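# Place assembled housing upright on belt behind rail

## Task

Find the white housing that already has its circuit board and motor fitted, stand it upright on the dark belt strip just behind the white rail with the board and motor still seated in it, and release it at the end.

## Robot and tools

Robot: two arms, left_arm and right_arm, each with six joints and a parallel gripper. Names are labels only; left_arm sits on the +y side. Shared world frame: origin on the table top midway between the arms, +x out over the table, +z up. Positions are in metres and orientations are quaternions in w,x,y,z order.

Joint order (used in every row and in every per-joint list in results): shoulder, elbow, waist, wrist pitch, wrist yaw, wrist roll. Follow this order even where a sentence names joints differently. Stated ranges in radians: waist -2.618..3.054, shoulder 0.000..3.142, elbow 0.000..3.142, wrist pitch -1.571..1.571, wrist yaw -1.571..1.571, wrist roll -2.094..2.094. The true ends may sit up to 0.036 rad either side of these.

A row is one flat list of 14 numbers, each in [-1, 1], always covering both arms: left_arm's six joint values then its opening, followed by right_arm's six joint values and opening. Joint values are scaled offsets, not angles: 1.0 equals 1.258 rad for shoulder, 1.238 for elbow, 1.202 for waist, 2.073 for wrist pitch, 2.022 for wrist yaw and for wrist roll. The opening is absolute, not an offset: +1 fully open, -1 closed.

execute_actions(actions): a list of up to 15 actions run one after another. Each action is a table of up to 15 rows; each row is applied for one 1/30 s control step, and if fewer than 15 rows are given the last row repeats to fill the action. Joint offsets in every row are measured from the arm's angles when that action began (for the first action in a call, from the last angles reported in the scene), not from the previous row. An empty list just returns the current state and images. If any action would drive a joint more than 0.036 rad beyond its range end, that action is rejected for both arms; if the first action fails this test or anything is malformed, the whole call does nothing. A joint pushed past its real end stops there and the result may say "joint sent to its limit"; missing that line proves nothing.

move(target, speed, blocking): target is one row of 14 numbers laid out as above; its joint offsets are taken from the Joint positions in the latest result that printed them, not from where the arm happens to be. All joints travel on paths that finish together, so the hand usually curves. speed (rad/s, 0.01 to 2, default 0.5) caps the joint with the longest way to go; paths last between 0.5 and 10 s and are cut off at 10 s. Moves ignore obstacles and the other arm. The finger opening is sent at the start. blocking=false returns after 0.5 s while motion continues; then use wait or stop before any new action or move. The result adds a "move:" line: the ending (done, off_target, moving, held, fault), limits=held or limits=none, and each arm's joint furthest from its target.

wait(seconds): 0 to 10 s; arms keep their last command; returns early if a running move finishes. stop(): brakes a running move; fingers keep going. zoom_image(camera, region): region [x0, y0, x1, y1] in pixels of that camera's latest image, at most 504 by 504; cameras are cam_high, cam_low, cam_left_wrist, cam_right_wrist, all 504x504. finished_scene(scene): ends the current scene by number, irreversibly, and reports success.

Results: a state line per arm with the gripper point (between the pads, about 1 cm short of the tips) position and quaternion; this reading drifts more at long reach. The gripper's fingers point along its +z and close along its y. Joint positions and Joint velocities list each arm's six joints then the pad gap in metres (0.094 open). Joint targets shows what the joints are currently being driven to. grip_measured is the opening on the command scale; each gripper may be off by about 1 mm. Step readings list joint angles at some steps; HELD with an arm label means that arm's row was partly held back. "joint command not followed" means the clearance check altered some joint targets. Torques are total drive output, with offsets and noise. Camera calibrations (K, distortion, world-to-camera transforms) are supplied; wrist cameras follow their arms.

Motion limits: each step the joint target may lead the measured angle by at most 0.202 (waist), 0.258 (shoulder), 0.238 (elbow), 0.573 (wrist pitch), 0.522 (yaw, roll) rad, and targets are scaled back if the hand would jump more than 70 mm, so big changes need several actions. Sending zeros can let an arm sag; restate the wanted angles and push further if a joint falls short.

Gripping: to hold a part keep commanding an opening roughly 0.03 under grip_measured; smaller gaps squeeze harder. Parts under about 2 mm thick get less force. Brief tugs on held parts or pushes on loose ones can happen.

Avoid: knocking or setting anything off the table, letting the arms strike or press on each other, dropping or slamming parts, fast hard contacts (faster moves and targets further past contact press harder), and long heavy holds that heat motors (MOTOR HOT from 75 °C; OVER-TEMPERATURE FAULT stops at 90 °C and 100 °C, the latter dropping the arm).

Each tool is called after "Call:" by a JSON object that holds its "op" and its "data".

## Session

Call:
{"op": "execute_actions", "data": {"actions": []}}

Scene clock: 0.00 s.
left_arm: end_effector_position=(+0.4001, -0.1966, +0.2666) grip_measured=+1.000 end_effector_quat_wxyz=(+0.675, +0.544, +0.489, +0.096) | right_arm: end_effector_position=(+0.5419, -0.4084, +0.2479) grip_measured=+1.000 end_effector_quat_wxyz=(+0.471, +0.516, +0.455, +0.552)
Joint names: [shoulder, elbow, waist, wrist pitch, wrist yaw, wrist roll]
Joint positions: left_arm=[ 2.278  1.899 -1.126  0.306 -0.281  0.96   0.094] | right_arm=[ 1.867  1.054 -0.236  0.871 -0.345  1.732  0.094]
Joint velocities: left_arm=[ 0.002 -0.017  0.007 -0.007  0.081 -0.037  0.   ] | right_arm=[-0.007 -0.002 -0.012  0.007  0.037 -0.007  0.   ]
Joint torques (N m, as the arm reports them, + toward a larger angle): no reading
Joint targets: left_arm=[2.261 1.912 -1.126 0.312 -0.280 0.954] | right_arm=[1.860 1.060 -0.236 0.870 -0.345 1.726]

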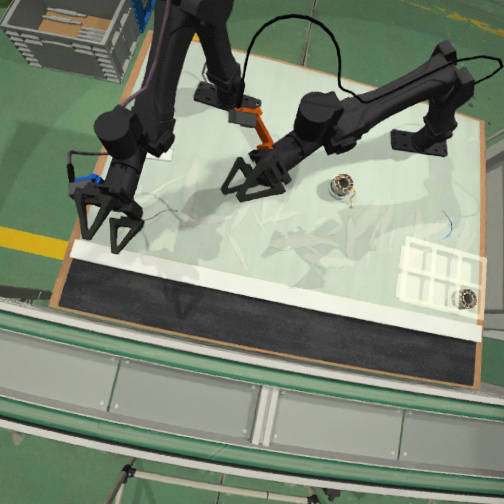

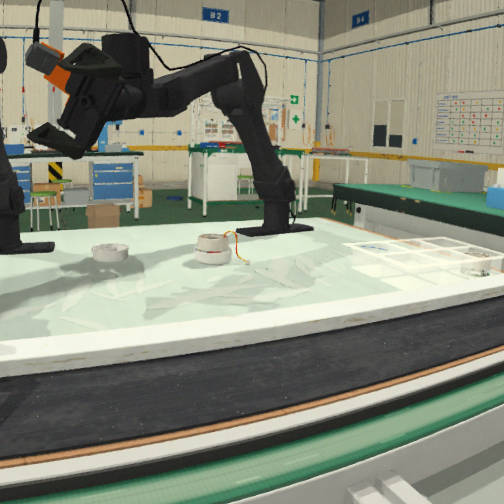

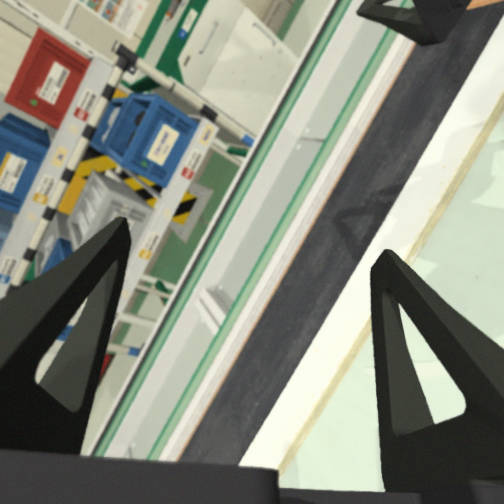

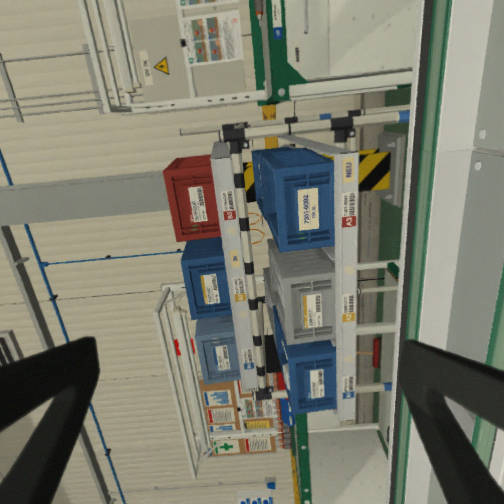

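Call:
{"op": "move", "data": {"target": [-0.777,-0.726,0.2,-0.437,0.139,-0.475,1,0,0,0,0,0,0,1], "speed": 0.8}}

Call:
{"op": "zoom_image", "data": {"camera": "cam_low", "region": [150,200,290,290]}}

Scene clock: 16.27 s.
left_arm: end_effector_position=(+0.2442, +0.0973, +0.1639) grip_measured=+1.000 end_effector_quat_wxyz=(+0.311, +0.345, +0.878, -0.118) | right_arm: end_effector_position=(+0.5419, -0.4084, +0.2479) grip_measured=+1.000 end_effector_quat_wxyz=(+0.471, +0.516, +0.455, +0.552)
Joint names: [shoulder, elbow, waist, wrist pitch, wrist yaw, wrist roll]
Joint positions: left_arm=[ 1.319  1.012 -0.893 -0.585 -0.006  0.005  0.094] | right_arm=[ 1.867  1.054 -0.236  0.871 -0.345  1.732  0.094]
Joint velocities: left_arm=[ 0.002 -0.002 -0.002  0.051 -0.007 -0.066  0.   ] | right_arm=[ 0.007 -0.007 -0.007  0.022  0.051 -0.037  0.   ]
Joint torques (N m, as the arm reports them, + toward a larger angle): left_arm=[-5.61  5.52  0.56  1.26  0.07 -0.07] | right_arm=[-10.52   7.54   0.03   1.86   0.     0.  ]
Joint targets: left_arm=[1.300 1.000 -0.885 -0.600 0.001 -0.001] | right_arm=[1.867 1.054 -0.236 0.871 -0.345 1.732]
move: done; limits=none; left_arm: farthest joint: the shoulder, 0.018 radians from its target (0.978 radians at the start); right_arm: farthest joint: the waist, 0.000 radians from its target (0.000 radians at the start)
camera_calibration (this result's frames):
cam_left_wrist: T_world_to_cam=[[-0.567351, -0.820403, 0.0710772, 0.210926], [-0.791998, 0.567263, 0.225725, 0.103351], [-0.225505, 0.0717726, -0.971595, 0.32549], [0, 0, 0, 1]] pos_world=[0.274923, 0.0910558, 0.277923]

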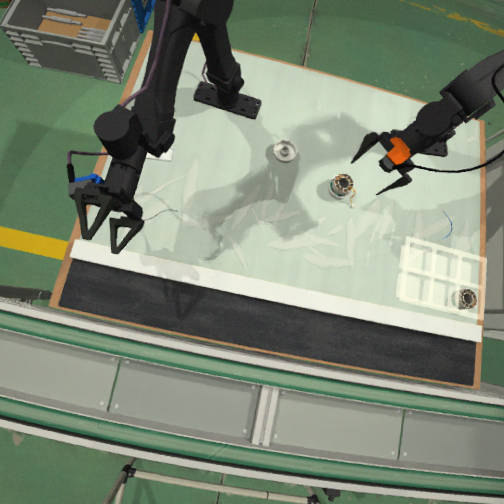

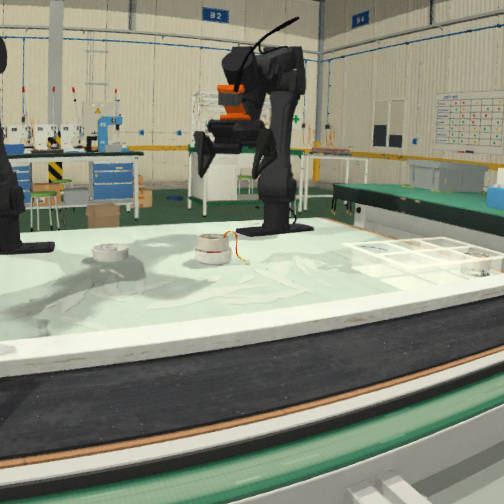

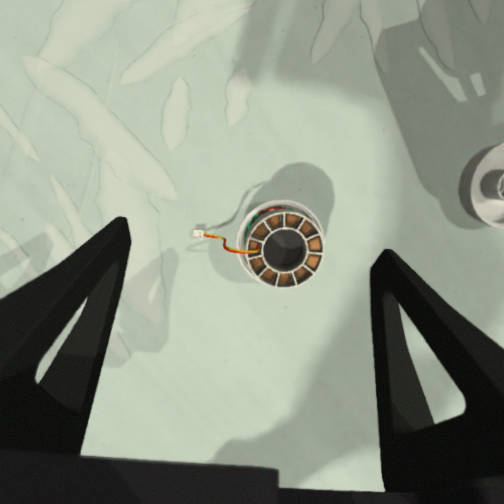

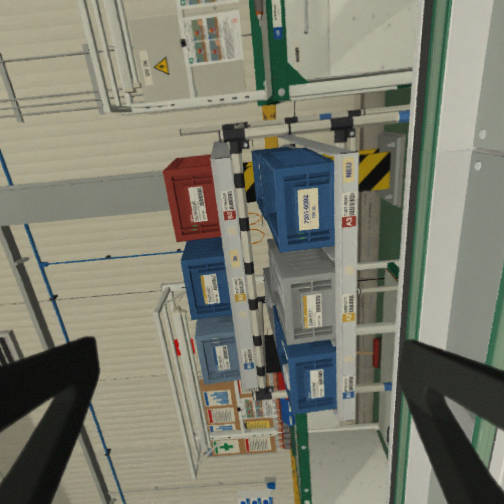

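Region (150, 200, 290, 290) of cam_low's 504x504 image, scaled by 3.600, with more detail than that image has; it fills the top 324 rows of this view, and the rest is white.

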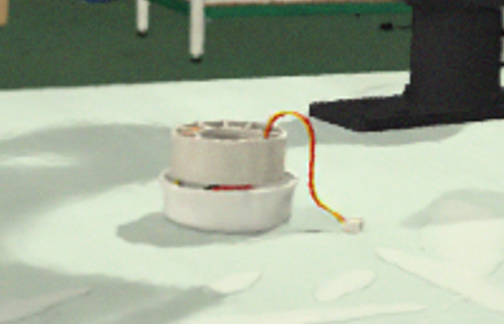

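Call:
{"op": "move", "data": {"target": [-0.7,-0.4,1,0.1,0,0,1,-0.25,-0.126,0.7,-0.3,0.171,-0.857,1], "speed": 1}}

Call:
{"op": "move", "data": {"target": [0,0,0,0,0,0,1,0.02,0,0.51,-0.125,0,0,1], "speed": 0.6}}

Scene clock: 40.37 s.
left_arm: end_effector_position=(+0.2085, +0.4549, +0.2327) grip_measured=+1.000 end_effector_quat_wxyz=(+0.566, -0.181, +0.793, +0.133) | right_arm: end_effector_position=(+0.4230, -0.0546, +0.1812) grip_measured=+1.000 end_effector_quat_wxyz=(+0.533, -0.206, +0.808, +0.143)
Joint names: [shoulder, elbow, waist, wrist pitch, wrist yaw, wrist roll]
Joint positions: left_arm=[ 0.457  0.531  0.3   -0.404 -0.007  0.004  0.094] | right_arm=[ 1.574  0.907  0.601  0.267 -0.005  0.01   0.094]
Joint velocities: left_arm=[ 0.002  0.012 -0.002 -0.022 -0.037  0.037  0.   ] | right_arm=[-0.012 -0.002  0.027 -0.037 -0.037  0.022  0.   ]
Joint torques (N m, as the arm reports them, + toward a larger angle): left_arm=[ 0.54  5.38  0.6   2.11  0.02 -0.02] | right_arm=[-9.89  7.13  0.34  1.69  0.03 -0.12]
Joint targets: left_arm=[0.438 0.517 0.309 -0.378 -0.006 0.005] | right_arm=[1.553 0.898 0.605 0.249 0.000 -0.001]
move: off_target (left_arm, right_arm); limits=none; left_arm: farthest joint: the wrist pitch, 0.026 radians from its target (0.207 radians at the start); right_arm: farthest joint: the shoulder, 0.022 radians from its target (0.315 radians at the start)
camera_calibration (this result's frames):
cam_left_wrist: T_world_to_cam=[[0.500791, -0.855012, 0.134772, 0.257362], [-0.792899, -0.515601, -0.324757, 0.477656], [0.347159, 0.0557748, -0.936146, 0.238214], [0, 0, 0, 1]] pos_world=[0.16715, 0.45304, 0.34344]
cam_right_wrist: T_world_to_cam=[[0.460657, -0.8866, 0.0416658, -0.253844], [-0.594291, -0.342967, -0.727456, 0.399098], [0.659252, 0.310346, -0.684888, -0.0356406], [0, 0, 0, 1]] pos_world=[0.377611, -0.07712, 0.276493]

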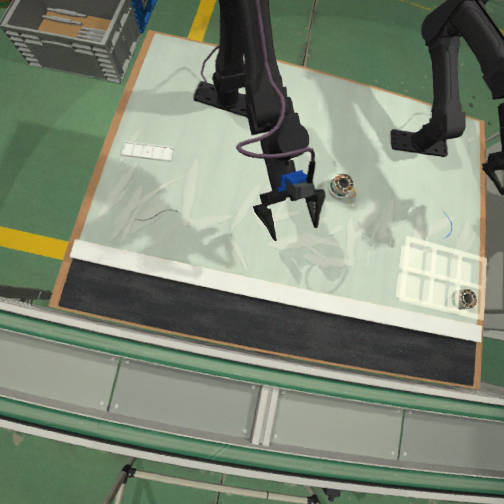

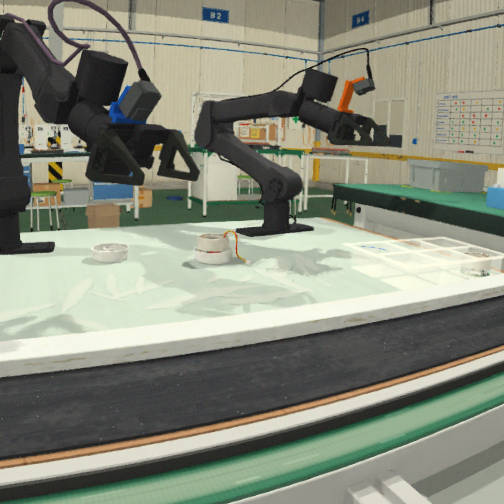

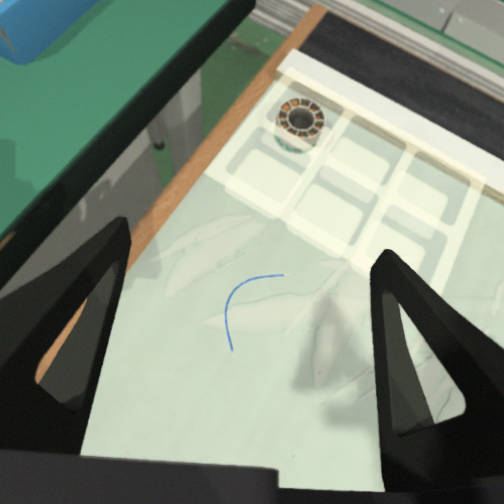

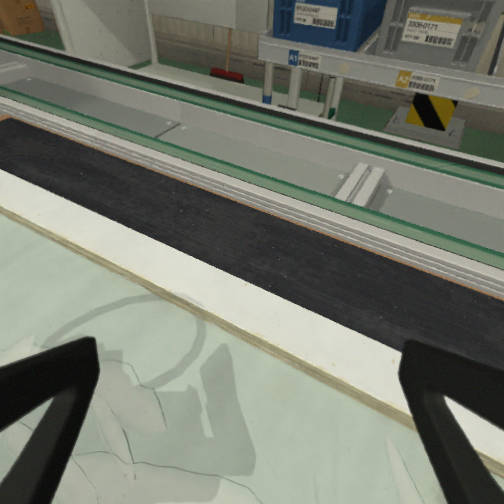

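Scene clock: 42.07 s.
left_arm: end_effector_position=(+0.2085, +0.4549, +0.2327) grip_measured=+1.000 end_effector_quat_wxyz=(+0.566, -0.181, +0.793, +0.133) | right_arm: end_effector_position=(+0.1993, +0.1164, +0.1220) grip_measured=+1.000 end_effector_quat_wxyz=(+0.370, -0.474, +0.763, +0.238)
Joint names: [shoulder, elbow, waist, wrist pitch, wrist yaw, wrist roll]
Joint positions: left_arm=[ 0.457  0.531  0.3   -0.404 -0.007  0.004  0.094] | right_arm=[ 1.591  0.907  1.213  0.025 -0.007  0.01   0.094]
Joint velocities: left_arm=[-0.012 -0.012  0.002 -0.037  0.007 -0.007  0.   ] | right_arm=[-0.007  0.027 -0.007 -0.051 -0.022 -0.051  0.   ]
Joint torques (N m, as the arm reports them, + toward a larger angle): left_arm=[ 1.95  6.37  0.01  1.86  0.02 -0.02] | right_arm=[-7.23  7.76  0.    1.48 -0.01  0.  ]
Joint targets: left_arm=[0.457 0.531 0.300 -0.404 -0.007 0.004] | right_arm=[1.599 0.907 1.214 0.008 -0.005 0.010]
move: done; limits=none; left_arm: farthest joint: the waist, 0.000 radians from its target (0.000 radians at the start); right_arm: farthest joint: the wrist pitch, 0.017 radians from its target (0.259 radians at the start)
camera_calibration (this result's frames):
cam_left_wrist: T_world_to_cam=[[0.500791, -0.855012, 0.134772, 0.257362], [-0.792899, -0.515601, -0.324757, 0.477656], [0.347159, 0.0557748, -0.936146, 0.238214], [0, 0, 0, 1]] pos_world=[0.16715, 0.45304, 0.34344]
cam_right_wrist: T_world_to_cam=[[0.892103, -0.449491, 0.0459394, -0.134104], [-0.360249, -0.768961, -0.528129, 0.260418], [0.272715, 0.454596, -0.847921, 0.098403], [0, 0, 0, 1]] pos_world=[0.186613, 0.0952391, 0.227133]

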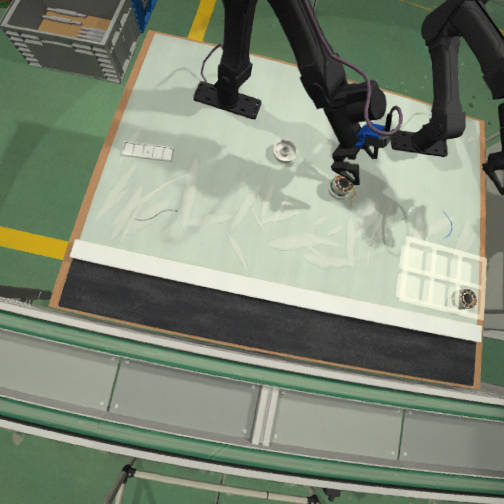

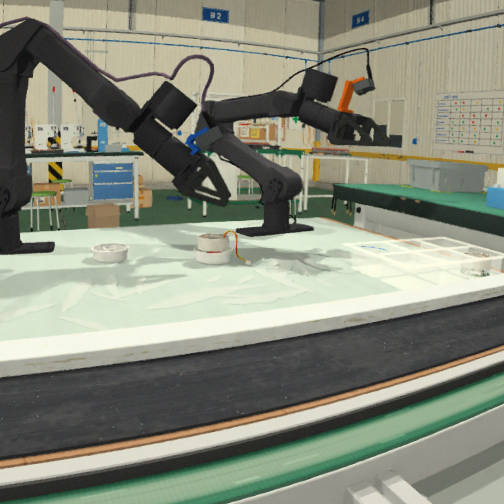

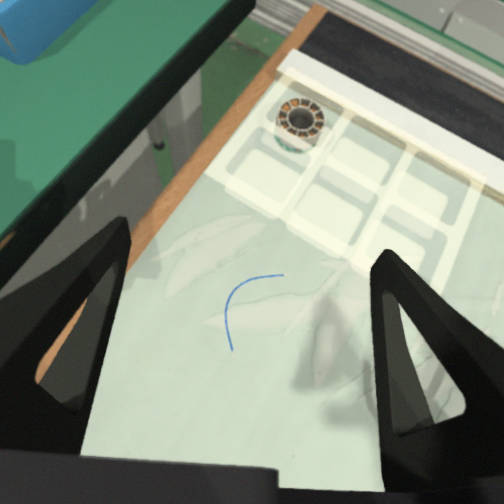

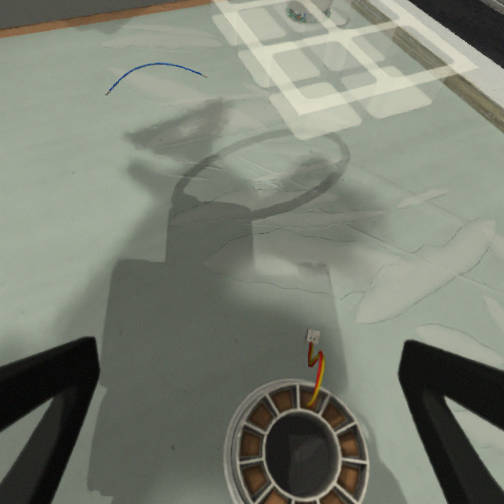

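Call:
{"op": "move", "data": {"target": [0,0,0,0,0,0,1,0.03,-0.09,-0.062,0.045,0,0,1]}}

Call:
{"op": "move", "data": {"target": [0,0,0,0,0,0,1,0.075,-0.055,0,0.085,0,0,1], "speed": 0.25}}

Scene clock: 52.90 s.
left_arm: end_effector_position=(+0.2085, +0.4549, +0.2327) grip_measured=+1.000 end_effector_quat_wxyz=(+0.566, -0.181, +0.793, +0.133) | right_arm: end_effector_position=(+0.2168, +0.0864, +0.0783) grip_measured=+1.000 end_effector_quat_wxyz=(+0.353, -0.455, +0.790, +0.211)
Joint names: [shoulder, elbow, waist, wrist pitch, wrist yaw, wrist roll]
Joint positions: left_arm=[ 0.457  0.531  0.3   -0.404 -0.007  0.004  0.094] | right_arm=[ 1.626  0.799  1.145  0.105 -0.008  0.01   0.094]
Joint velocities: left_arm=[ 0.012 -0.007  0.012 -0.007 -0.007 -0.007  0.   ] | right_arm=[-0.007 -0.012 -0.002  0.037 -0.022  0.007  0.   ]
Joint torques (N m, as the arm reports them, + toward a larger angle): left_arm=[ 1.94  6.39  0.03  1.85  0.02 -0.01] | right_arm=[-7.61  6.89 -0.51  1.74 -0.01  0.  ]
Joint targets: left_arm=[0.457 0.531 0.300 -0.404 -0.007 0.004] | right_arm=[1.629 0.795 1.138 0.119 -0.007 0.010]
move: done; limits=none; left_arm: farthest joint: the waist, 0.000 radians from its target (0.000 radians at the start); right_arm: farthest joint: the wrist pitch, 0.014 radians from its target (0.093 radians at the start)
camera_calibration (this result's frames):
cam_left_wrist: T_world_to_cam=[[0.500791, -0.855012, 0.134772, 0.257362], [-0.792899, -0.515601, -0.324757, 0.477656], [0.347159, 0.0557748, -0.936146, 0.238214], [0, 0, 0, 1]] pos_world=[0.16715, 0.45304, 0.34344]
cam_right_wrist: T_world_to_cam=[[0.861549, -0.50554, 0.0464977, -0.14977], [-0.426659, -0.770655, -0.473342, 0.230815], [0.275127, 0.387969, -0.879651, 0.077866], [0, 0, 0, 1]] pos_world=[0.20609, 0.0719546, 0.184713]

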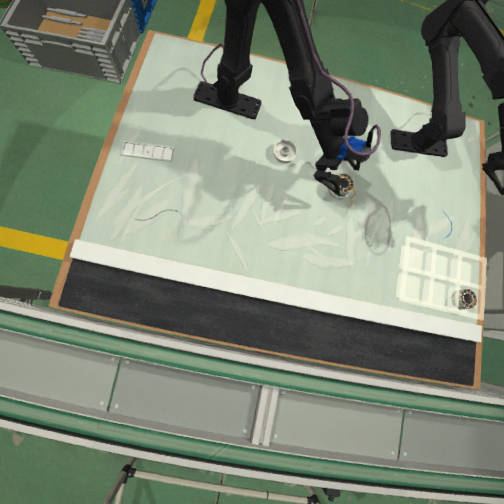

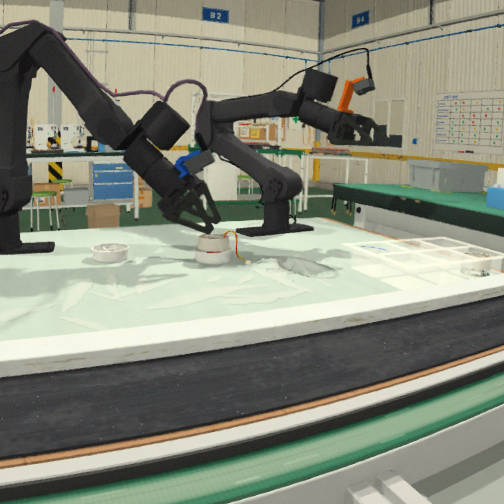

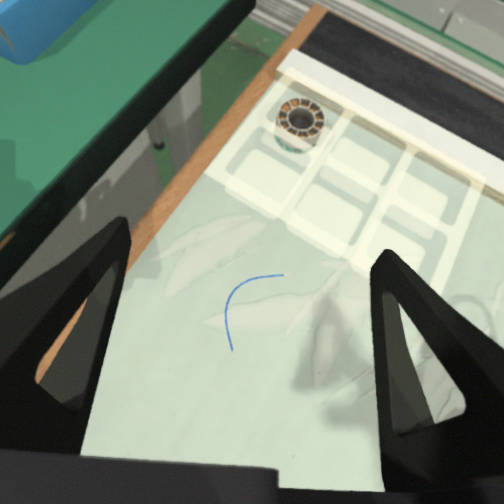

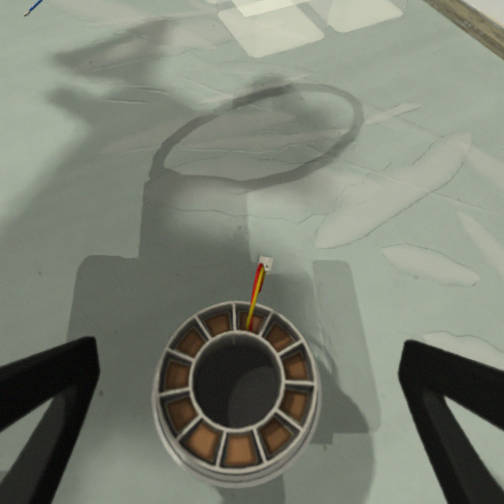

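Scene clock: 54.27 s.
left_arm: end_effector_position=(+0.2085, +0.4549, +0.2327) grip_measured=+1.000 end_effector_quat_wxyz=(+0.566, -0.181, +0.793, +0.133) | right_arm: end_effector_position=(+0.2182, +0.0888, +0.0498) grip_measured=+1.000 end_effector_quat_wxyz=(+0.359, -0.453, +0.787, +0.215)
Joint names: [shoulder, elbow, waist, wrist pitch, wrist yaw, wrist roll]
Joint positions: left_arm=[ 0.457  0.531  0.3   -0.404 -0.007  0.004  0.094] | right_arm=[ 1.713  0.74   1.145  0.267 -0.008  0.01   0.094]
Joint velocities: left_arm=[-0.002  0.002 -0.007 -0.037  0.007  0.037  0.   ] | right_arm=[ 0.012 -0.002  0.012 -0.007  0.051 -0.022  0.   ]
Joint torques (N m, as the arm reports them, + toward a larger angle): left_arm=[ 1.9   6.44 -0.01  1.86  0.02 -0.02] | right_arm=[-7.55  5.88  0.02  1.75 -0.01  0.  ]
Joint targets: left_arm=[0.457 0.531 0.300 -0.404 -0.007 0.004] | right_arm=[1.720 0.731 1.145 0.281 -0.008 0.010]
move: done; limits=none; left_arm: farthest joint: the waist, 0.000 radians from its target (0.000 radians at the start); right_arm: farthest joint: the wrist pitch, 0.014 radians from its target (0.177 radians at the start)
camera_calibration (this result's frames):
cam_left_wrist: T_world_to_cam=[[0.500791, -0.855012, 0.134772, 0.257362], [-0.792899, -0.515601, -0.324757, 0.477656], [0.347159, 0.0557748, -0.936146, 0.238214], [0, 0, 0, 1]] pos_world=[0.16715, 0.45304, 0.34344]
cam_right_wrist: T_world_to_cam=[[0.861189, -0.50617, 0.0463194, -0.148271], [-0.42293, -0.764136, -0.487059, 0.21905], [0.281929, 0.39986, -0.87214, 0.0485811], [0, 0, 0, 1]] pos_world=[0.206636, 0.0729084, 0.155928]

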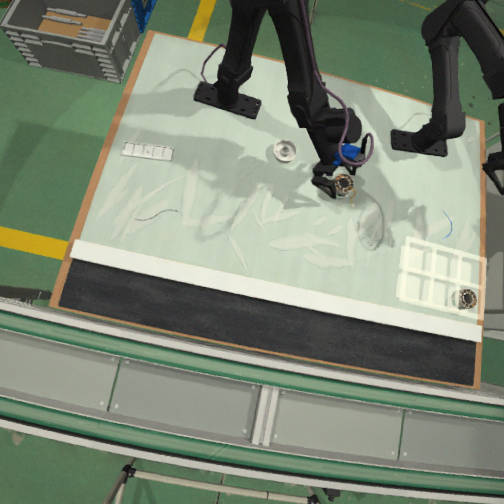

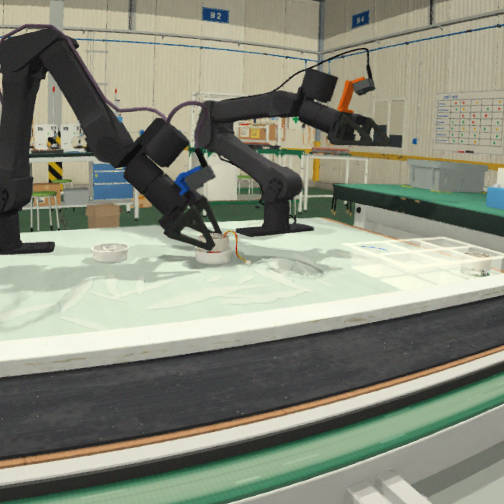

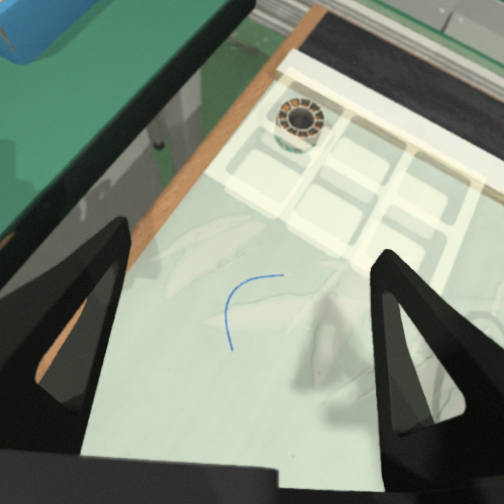

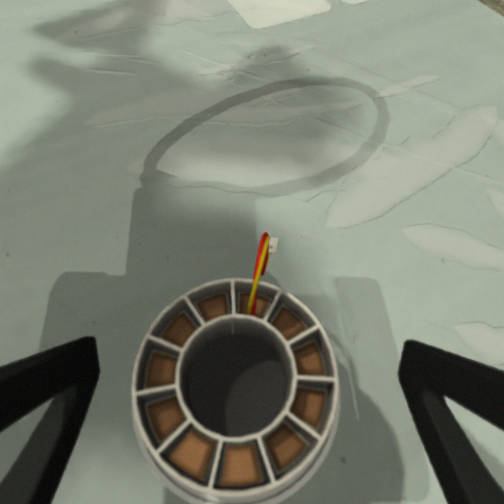

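Call:
{"op": "move", "data": {"target": [0,0,0,0,0,0,1,0.075,-0.03,0.01,0.062,0,0,1], "speed": 0.2}}

Call:
{"op": "zoom_image", "data": {"camera": "cam_low", "region": [150,190,290,290]}}

Scene clock: 59.40 s.
left_arm: end_effector_position=(+0.2085, +0.4549, +0.2327) grip_measured=+1.000 end_effector_quat_wxyz=(+0.566, -0.181, +0.793, +0.133) | right_arm: end_effector_position=(+0.2191, +0.0905, +0.0253) grip_measured=+1.000 end_effector_quat_wxyz=(+0.359, -0.453, +0.787, +0.215)
Joint names: [shoulder, elbow, waist, wrist pitch, wrist yaw, wrist roll]
Joint positions: left_arm=[ 0.457  0.531  0.3   -0.404 -0.007  0.004  0.094] | right_arm=[ 1.8    0.712  1.145  0.381 -0.008  0.01   0.094]
Joint velocities: left_arm=[-0.007  0.002  0.017 -0.051 -0.022 -0.037  0.   ] | right_arm=[ 0.002  0.007 -0.007  0.022  0.022  0.037  0.   ]
Joint torques (N m, as the arm reports them, + toward a larger angle): left_arm=[ 1.9   6.35  0.06  1.86  0.01 -0.04] | right_arm=[-7.89  5.31  0.91  1.76 -0.01  0.  ]
Joint targets: left_arm=[0.457 0.531 0.300 -0.404 -0.007 0.004] | right_arm=[1.807 0.703 1.157 0.395 -0.008 0.010]
move: done; limits=none; left_arm: farthest joint: the waist, 0.000 radians from its target (0.000 radians at the start); right_arm: farthest joint: the wrist pitch, 0.014 radians from its target (0.128 radians at the start)
camera_calibration (this result's frames):
cam_left_wrist: T_world_to_cam=[[0.500791, -0.855012, 0.134772, 0.257362], [-0.792899, -0.515601, -0.324757, 0.477656], [0.347159, 0.0557748, -0.936146, 0.238214], [0, 0, 0, 1]] pos_world=[0.16715, 0.45304, 0.34344]
cam_right_wrist: T_world_to_cam=[[0.861189, -0.50617, 0.0463194, -0.147112], [-0.42293, -0.764136, -0.487059, 0.208822], [0.281929, 0.39986, -0.87214, 0.0262462], [0, 0, 0, 1]] pos_world=[0.207609, 0.0746096, 0.131413]

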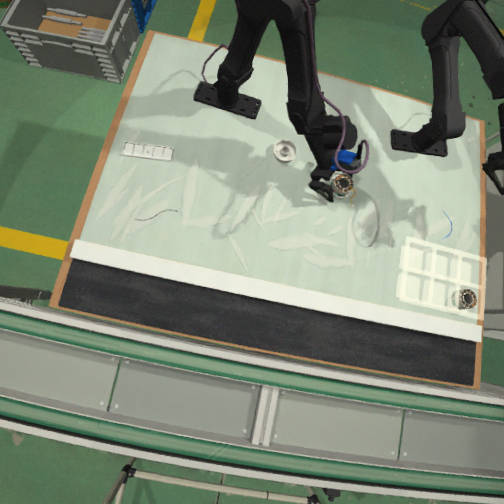

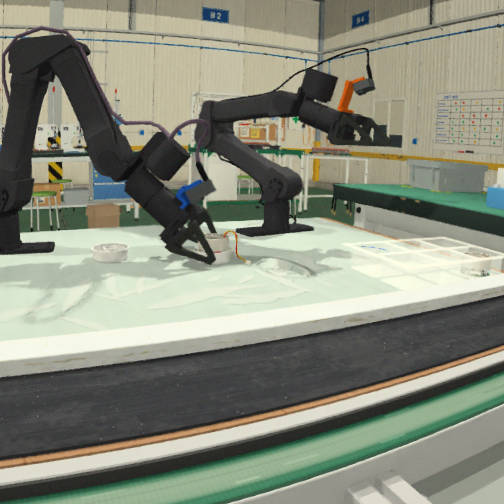

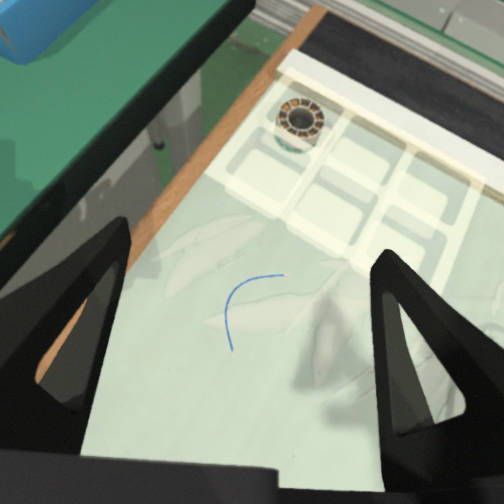

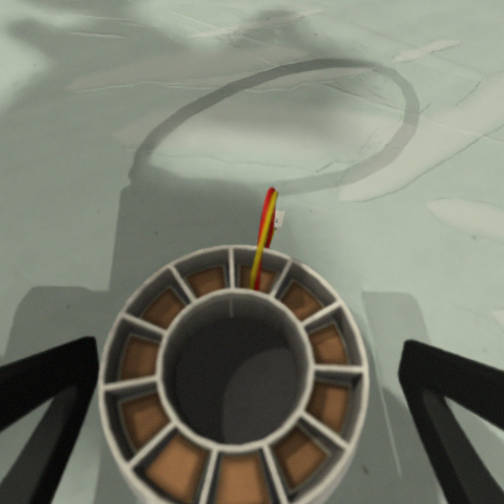

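Region (150, 190, 290, 290) of cam_low's 504x504 image, scaled by 3.600, with more detail than that image has; it fills the top 360 rows of this view, and the rest is white.

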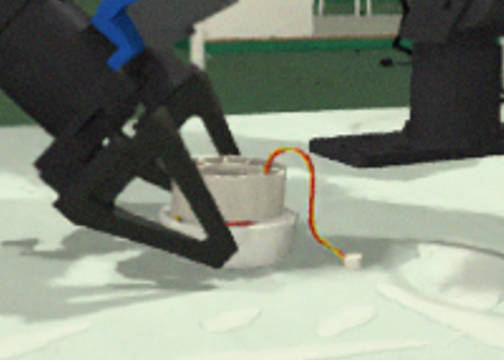

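Call:
{"op": "move", "data": {"target": [0,0,0,0,0,0,1,0.024,0,0.016,0.015,0,0,0.55], "speed": 0.1}}

Call:
{"op": "move", "data": {"target": [0,0,0,0,0,0,1,0,0,0,0,0,0,0.25]}}

Call:
{"op": "zoom_image", "data": {"camera": "cam_low", "region": [150,190,290,290]}}

Scene clock: 63.83 s.
left_arm: end_effector_position=(+0.2085, +0.4549, +0.2327) grip_measured=+1.000 end_effector_quat_wxyz=(+0.566, -0.181, +0.793, +0.133) | right_arm: end_effector_position=(+0.2164, +0.0927, +0.0199) grip_measured=+0.552 end_effector_quat_wxyz=(+0.357, -0.457, +0.786, +0.215)
Joint names: [shoulder, elbow, waist, wrist pitch, wrist yaw, wrist roll]
Joint positions: left_arm=[ 0.457  0.531  0.3   -0.404 -0.007  0.004  0.094] | right_arm=[ 1.819  0.712  1.153  0.397 -0.007  0.01   0.073]
Joint velocities: left_arm=[ 0.002 -0.007 -0.012 -0.066  0.022  0.022  0.   ] | right_arm=[ 0.002  0.007 -0.007  0.007 -0.007 -0.022  0.   ]
Joint torques (N m, as the arm reports them, + toward a larger angle): left_arm=[ 1.91  6.4   0.    1.85  0.01 -0.02] | right_arm=[-7.75  6.09  0.83  1.81 -0.01  0.  ]
Joint targets: left_arm=[0.457 0.531 0.300 -0.404 -0.007 0.004] | right_arm=[1.830 0.712 1.164 0.413 -0.008 0.010]
move: done; limits=none; left_arm: farthest joint: the waist, 0.000 radians from its target (0.000 radians at the start); right_arm: farthest joint: the wrist pitch, 0.016 radians from its target (0.030 radians at the start)
camera_calibration (this result's frames):
cam_left_wrist: T_world_to_cam=[[0.500791, -0.855012, 0.134772, 0.257362], [-0.792899, -0.515601, -0.324757, 0.477656], [0.347159, 0.0557748, -0.936146, 0.238214], [0, 0, 0, 1]] pos_world=[0.16715, 0.45304, 0.34344]
cam_right_wrist: T_world_to_cam=[[0.865166, -0.499314, 0.0466215, -0.144935], [-0.417999, -0.769374, -0.483054, 0.206048], [0.277065, 0.398434, -0.874349, 0.0226862], [0, 0, 0, 1]] pos_world=[0.205235, 0.0771204, 0.126125]

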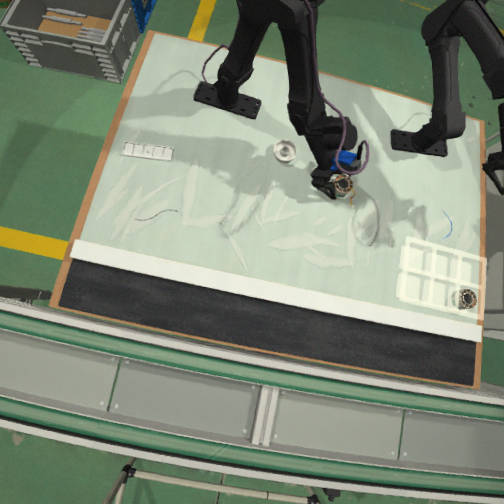

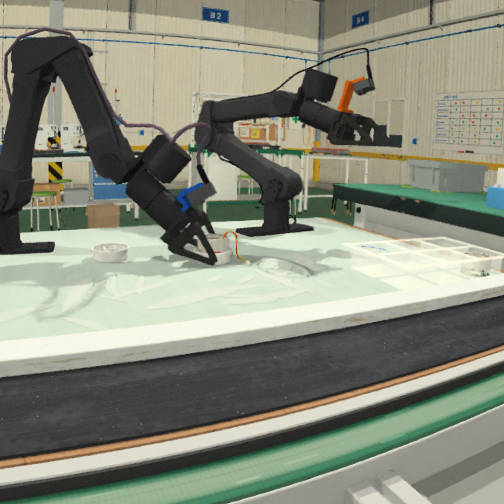

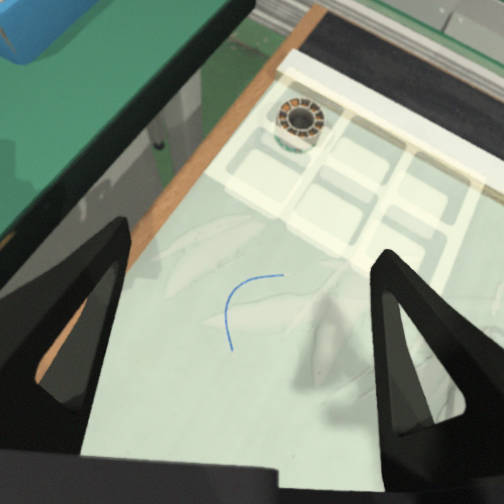

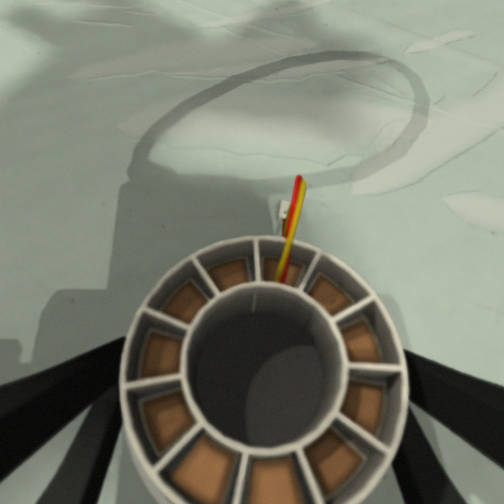

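Scene clock: 64.33 s.
left_arm: end_effector_position=(+0.2085, +0.4549, +0.2327) grip_measured=+1.000 end_effector_quat_wxyz=(+0.566, -0.181, +0.793, +0.133) | right_arm: end_effector_position=(+0.2165, +0.0926, +0.0199) grip_measured=+0.402 end_effector_quat_wxyz=(+0.357, -0.456, +0.786, +0.215)
Joint names: [shoulder, elbow, waist, wrist pitch, wrist yaw, wrist roll]
Joint positions: left_arm=[ 0.457  0.531  0.3   -0.404 -0.007  0.004  0.094] | right_arm=[ 1.819  0.712  1.153  0.397 -0.007  0.01   0.066]
Joint velocities: left_arm=[ 0.002 -0.007 -0.012  0.051  0.007 -0.007  0.   ] | right_arm=[-0.002 -0.022 -0.007  0.022 -0.051 -0.037  0.   ]
Joint torques (N m, as the arm reports them, + toward a larger angle): left_arm=[ 1.95  6.39  0.03  1.86  0.01 -0.02] | right_arm=[-8.67  6.11  0.03  1.62 -0.01  0.  ]
Joint targets: left_arm=[0.457 0.531 0.300 -0.404 -0.007 0.004] | right_arm=[1.819 0.712 1.153 0.397 -0.008 0.010]
move: done; limits=none; left_arm: farthest joint: the waist, 0.000 radians from its target (0.000 radians at the start); right_arm: farthest joint: the waist, 0.000 radians from its target (0.000 radians at the start)
camera_calibration (this result's frames):
cam_left_wrist: T_world_to_cam=[[0.500791, -0.855012, 0.134772, 0.257362], [-0.792899, -0.515601, -0.324757, 0.477656], [0.347159, 0.0557748, -0.936146, 0.238214], [0, 0, 0, 1]] pos_world=[0.16715, 0.45304, 0.34344]
cam_right_wrist: T_world_to_cam=[[0.865011, -0.499559, 0.0468702, -0.144952], [-0.418117, -0.769312, -0.483051, 0.206067], [0.27737, 0.398247, -0.874337, 0.0226336], [0, 0, 0, 1]] pos_world=[0.205267, 0.0771037, 0.126124]

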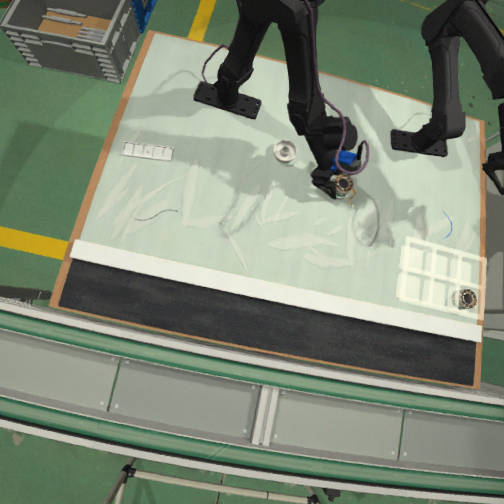

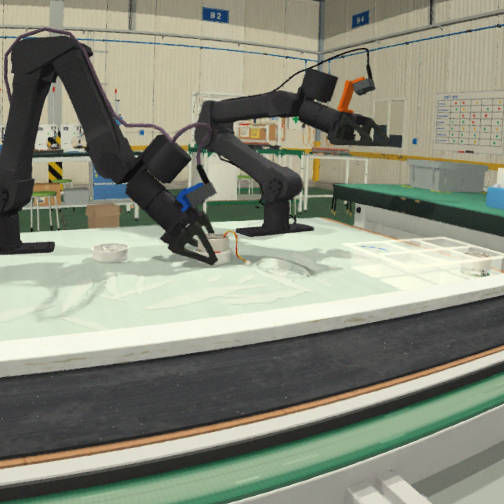

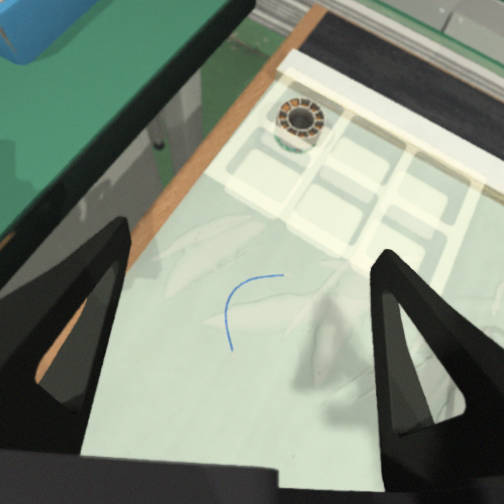

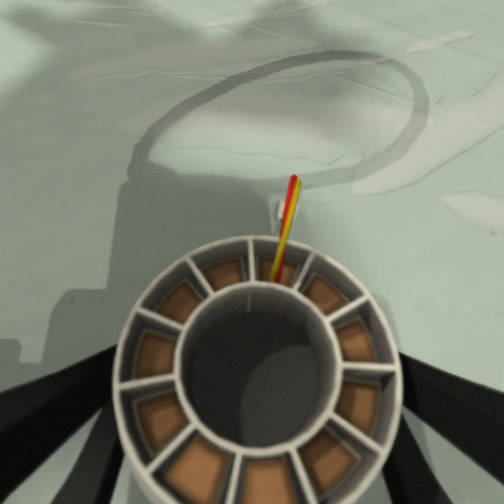

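Region (150, 190, 290, 290) of cam_low's 504x504 image, scaled by 3.600, with more detail than that image has; it fills the top 360 rows of this view, and the rest is white.

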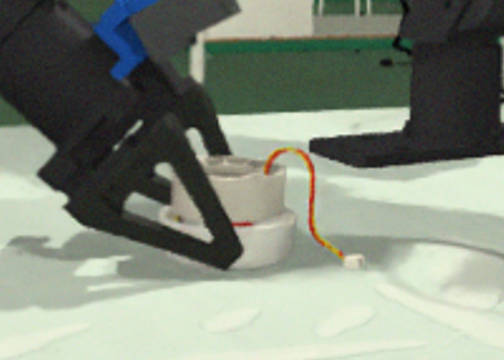

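Call:
{"op": "move", "data": {"target": [0,0,0,0,0,0,1,-0.2,0.176,0,-0.216,0,0,0.34], "speed": 0.35}}

Scene clock: 70.43 s.
left_arm: end_effector_position=(+0.2085, +0.4549, +0.2327) grip_measured=+1.000 end_effector_quat_wxyz=(+0.566, -0.181, +0.793, +0.133) | right_arm: end_effector_position=(+0.2164, +0.0925, +0.1061) grip_measured=+0.402 end_effector_quat_wxyz=(+0.345, -0.460, +0.792, +0.208)
Joint names: [shoulder, elbow, waist, wrist pitch, wrist yaw, wrist roll]
Joint positions: left_arm=[ 0.457  0.531  0.3   -0.404 -0.007  0.004  0.094] | right_arm=[ 1.591  0.906  1.153 -0.056 -0.007  0.01   0.066]
Joint velocities: left_arm=[ 0.007  0.007 -0.002  0.051 -0.022 -0.022  0.   ] | right_arm=[-0.012 -0.002 -0.002 -0.022  0.007 -0.037 -0.001]
Joint torques (N m, as the arm reports them, + toward a larger angle): left_arm=[ 1.91  6.37 -0.02  1.86  0.01 -0.02] | right_arm=[-9.9   9.95  0.02  1.65 -0.01  0.  ]
Joint targets: left_arm=[0.457 0.531 0.300 -0.404 -0.007 0.004] | right_arm=[1.568 0.929 1.153 -0.051 -0.007 0.010]
move: off_target (right_arm); limits=none; left_arm: farthest joint: the waist, 0.000 radians from its target (0.000 radians at the start); right_arm: farthest joint: the shoulder, 0.024 radians from its target (0.252 radians at the start)
camera_calibration (this result's frames):
cam_left_wrist: T_world_to_cam=[[0.500791, -0.855012, 0.134772, 0.257362], [-0.792899, -0.515601, -0.324757, 0.477656], [0.347159, 0.0557748, -0.936146, 0.238214], [0, 0, 0, 1]] pos_world=[0.16715, 0.45304, 0.34344]
cam_right_wrist: T_world_to_cam=[[0.865714, -0.498307, 0.0472184, -0.149298], [-0.425133, -0.781809, -0.456111, 0.247346], [0.264199, 0.374788, -0.888669, 0.104597], [0, 0, 0, 1]] pos_world=[0.206769, 0.0797794, 0.212819]

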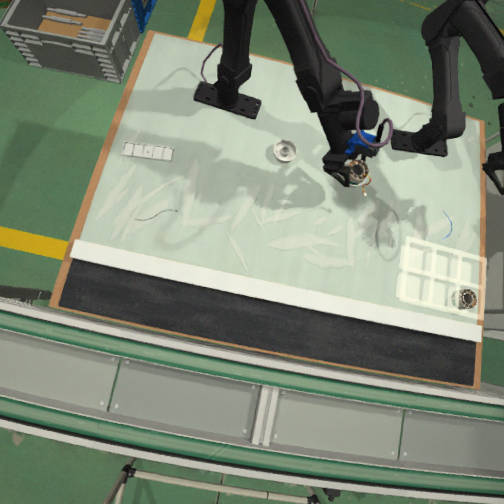

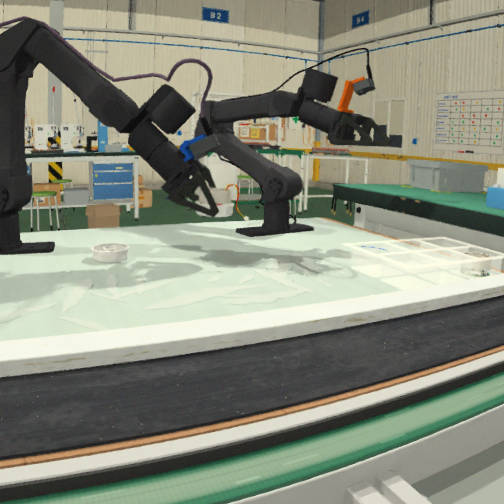

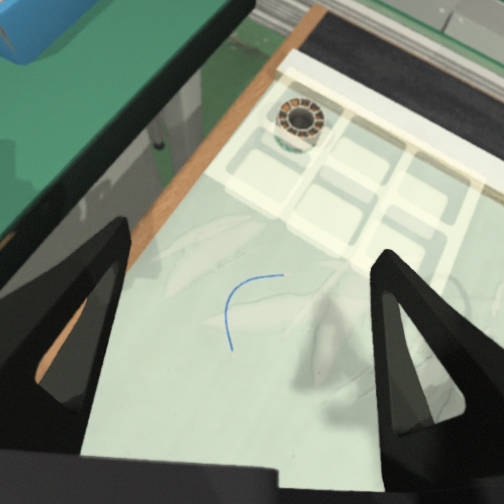

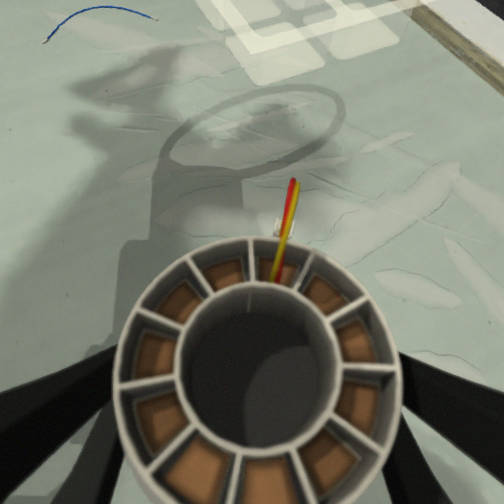

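Call:
{"op": "move", "data": {"target": [0,0,0,0,0,0,1,0.61,0.955,-0.73,-0.165,0,0,0.34], "speed": 0.45}}

Scene clock: 75.90 s.
left_arm: end_effector_position=(+0.2085, +0.4549, +0.2327) grip_measured=+1.000 end_effector_quat_wxyz=(+0.566, -0.181, +0.793, +0.133) | right_arm: end_effector_position=(+0.6427, -0.1738, +0.1255) grip_measured=+0.402 end_effector_quat_wxyz=(+0.415, -0.076, +0.906, +0.040)
Joint names: [shoulder, elbow, waist, wrist pitch, wrist yaw, wrist roll]
Joint positions: left_arm=[ 0.457  0.531  0.3   -0.404 -0.007  0.004  0.094] | right_arm=[ 2.363  2.057  0.27  -0.404 -0.004  0.01   0.066]
Joint velocities: left_arm=[-0.007  0.002 -0.002 -0.051 -0.037  0.051  0.   ] | right_arm=[-0.012  0.002 -0.007 -0.022  0.007  0.007 -0.001]
Joint torques (N m, as the arm reports them, + toward a larger angle): left_arm=[ 1.95  6.36  0.06  1.85  0.02 -0.02] | right_arm=[-15.93  11.22   0.48   1.68  -0.04   0.  ]
Joint targets: left_arm=[0.457 0.531 0.300 -0.404 -0.007 0.004] | right_arm=[2.358 2.088 0.276 -0.398 -0.007 0.010]
move: off_target (right_arm); limits=none; left_arm: farthest joint: the waist, 0.000 radians from its target (0.000 radians at the start); right_arm: farthest joint: the elbow, 0.031 radians from its target (1.183 radians at the start)
camera_calibration (this result's frames):
cam_left_wrist: T_world_to_cam=[[0.500791, -0.855012, 0.134772, 0.257362], [-0.792899, -0.515601, -0.324757, 0.477656], [0.347159, 0.0557748, -0.936146, 0.238214], [0, 0, 0, 1]] pos_world=[0.16715, 0.45304, 0.34344]
cam_right_wrist: T_world_to_cam=[[0.160387, -0.985833, 0.0490856, -0.2836], [-0.859373, -0.16393, -0.48436, 0.619278], [0.485545, 0.0355023, -0.87349, -0.0940359], [0, 0, 0, 1]] pos_world=[0.623335, -0.174726, 0.231735]

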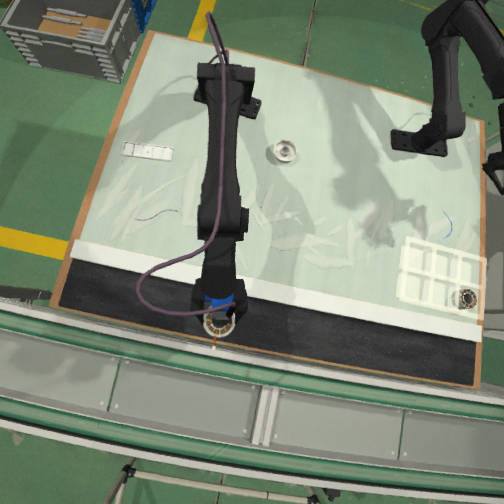

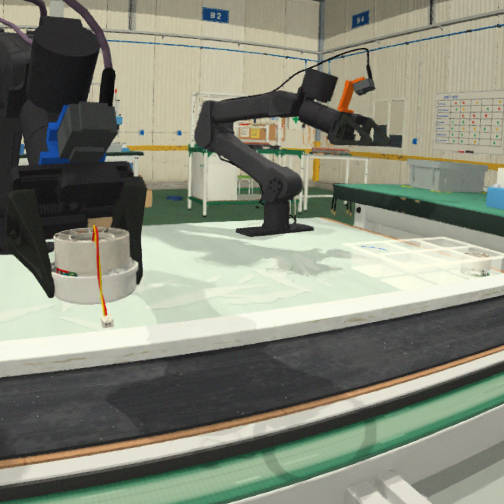

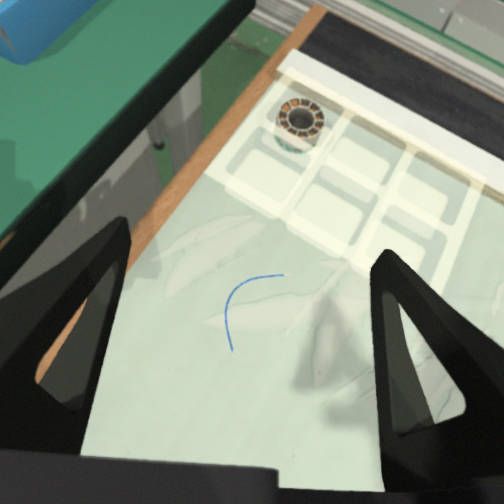

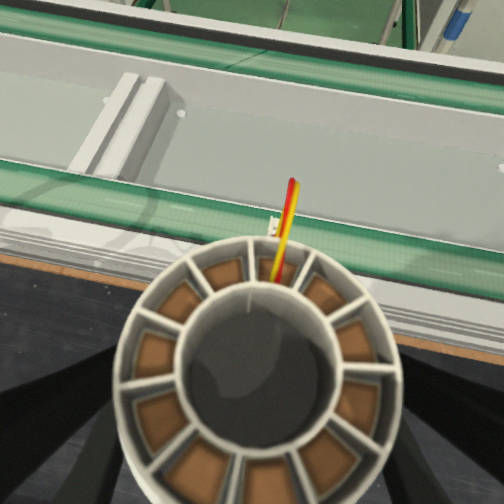

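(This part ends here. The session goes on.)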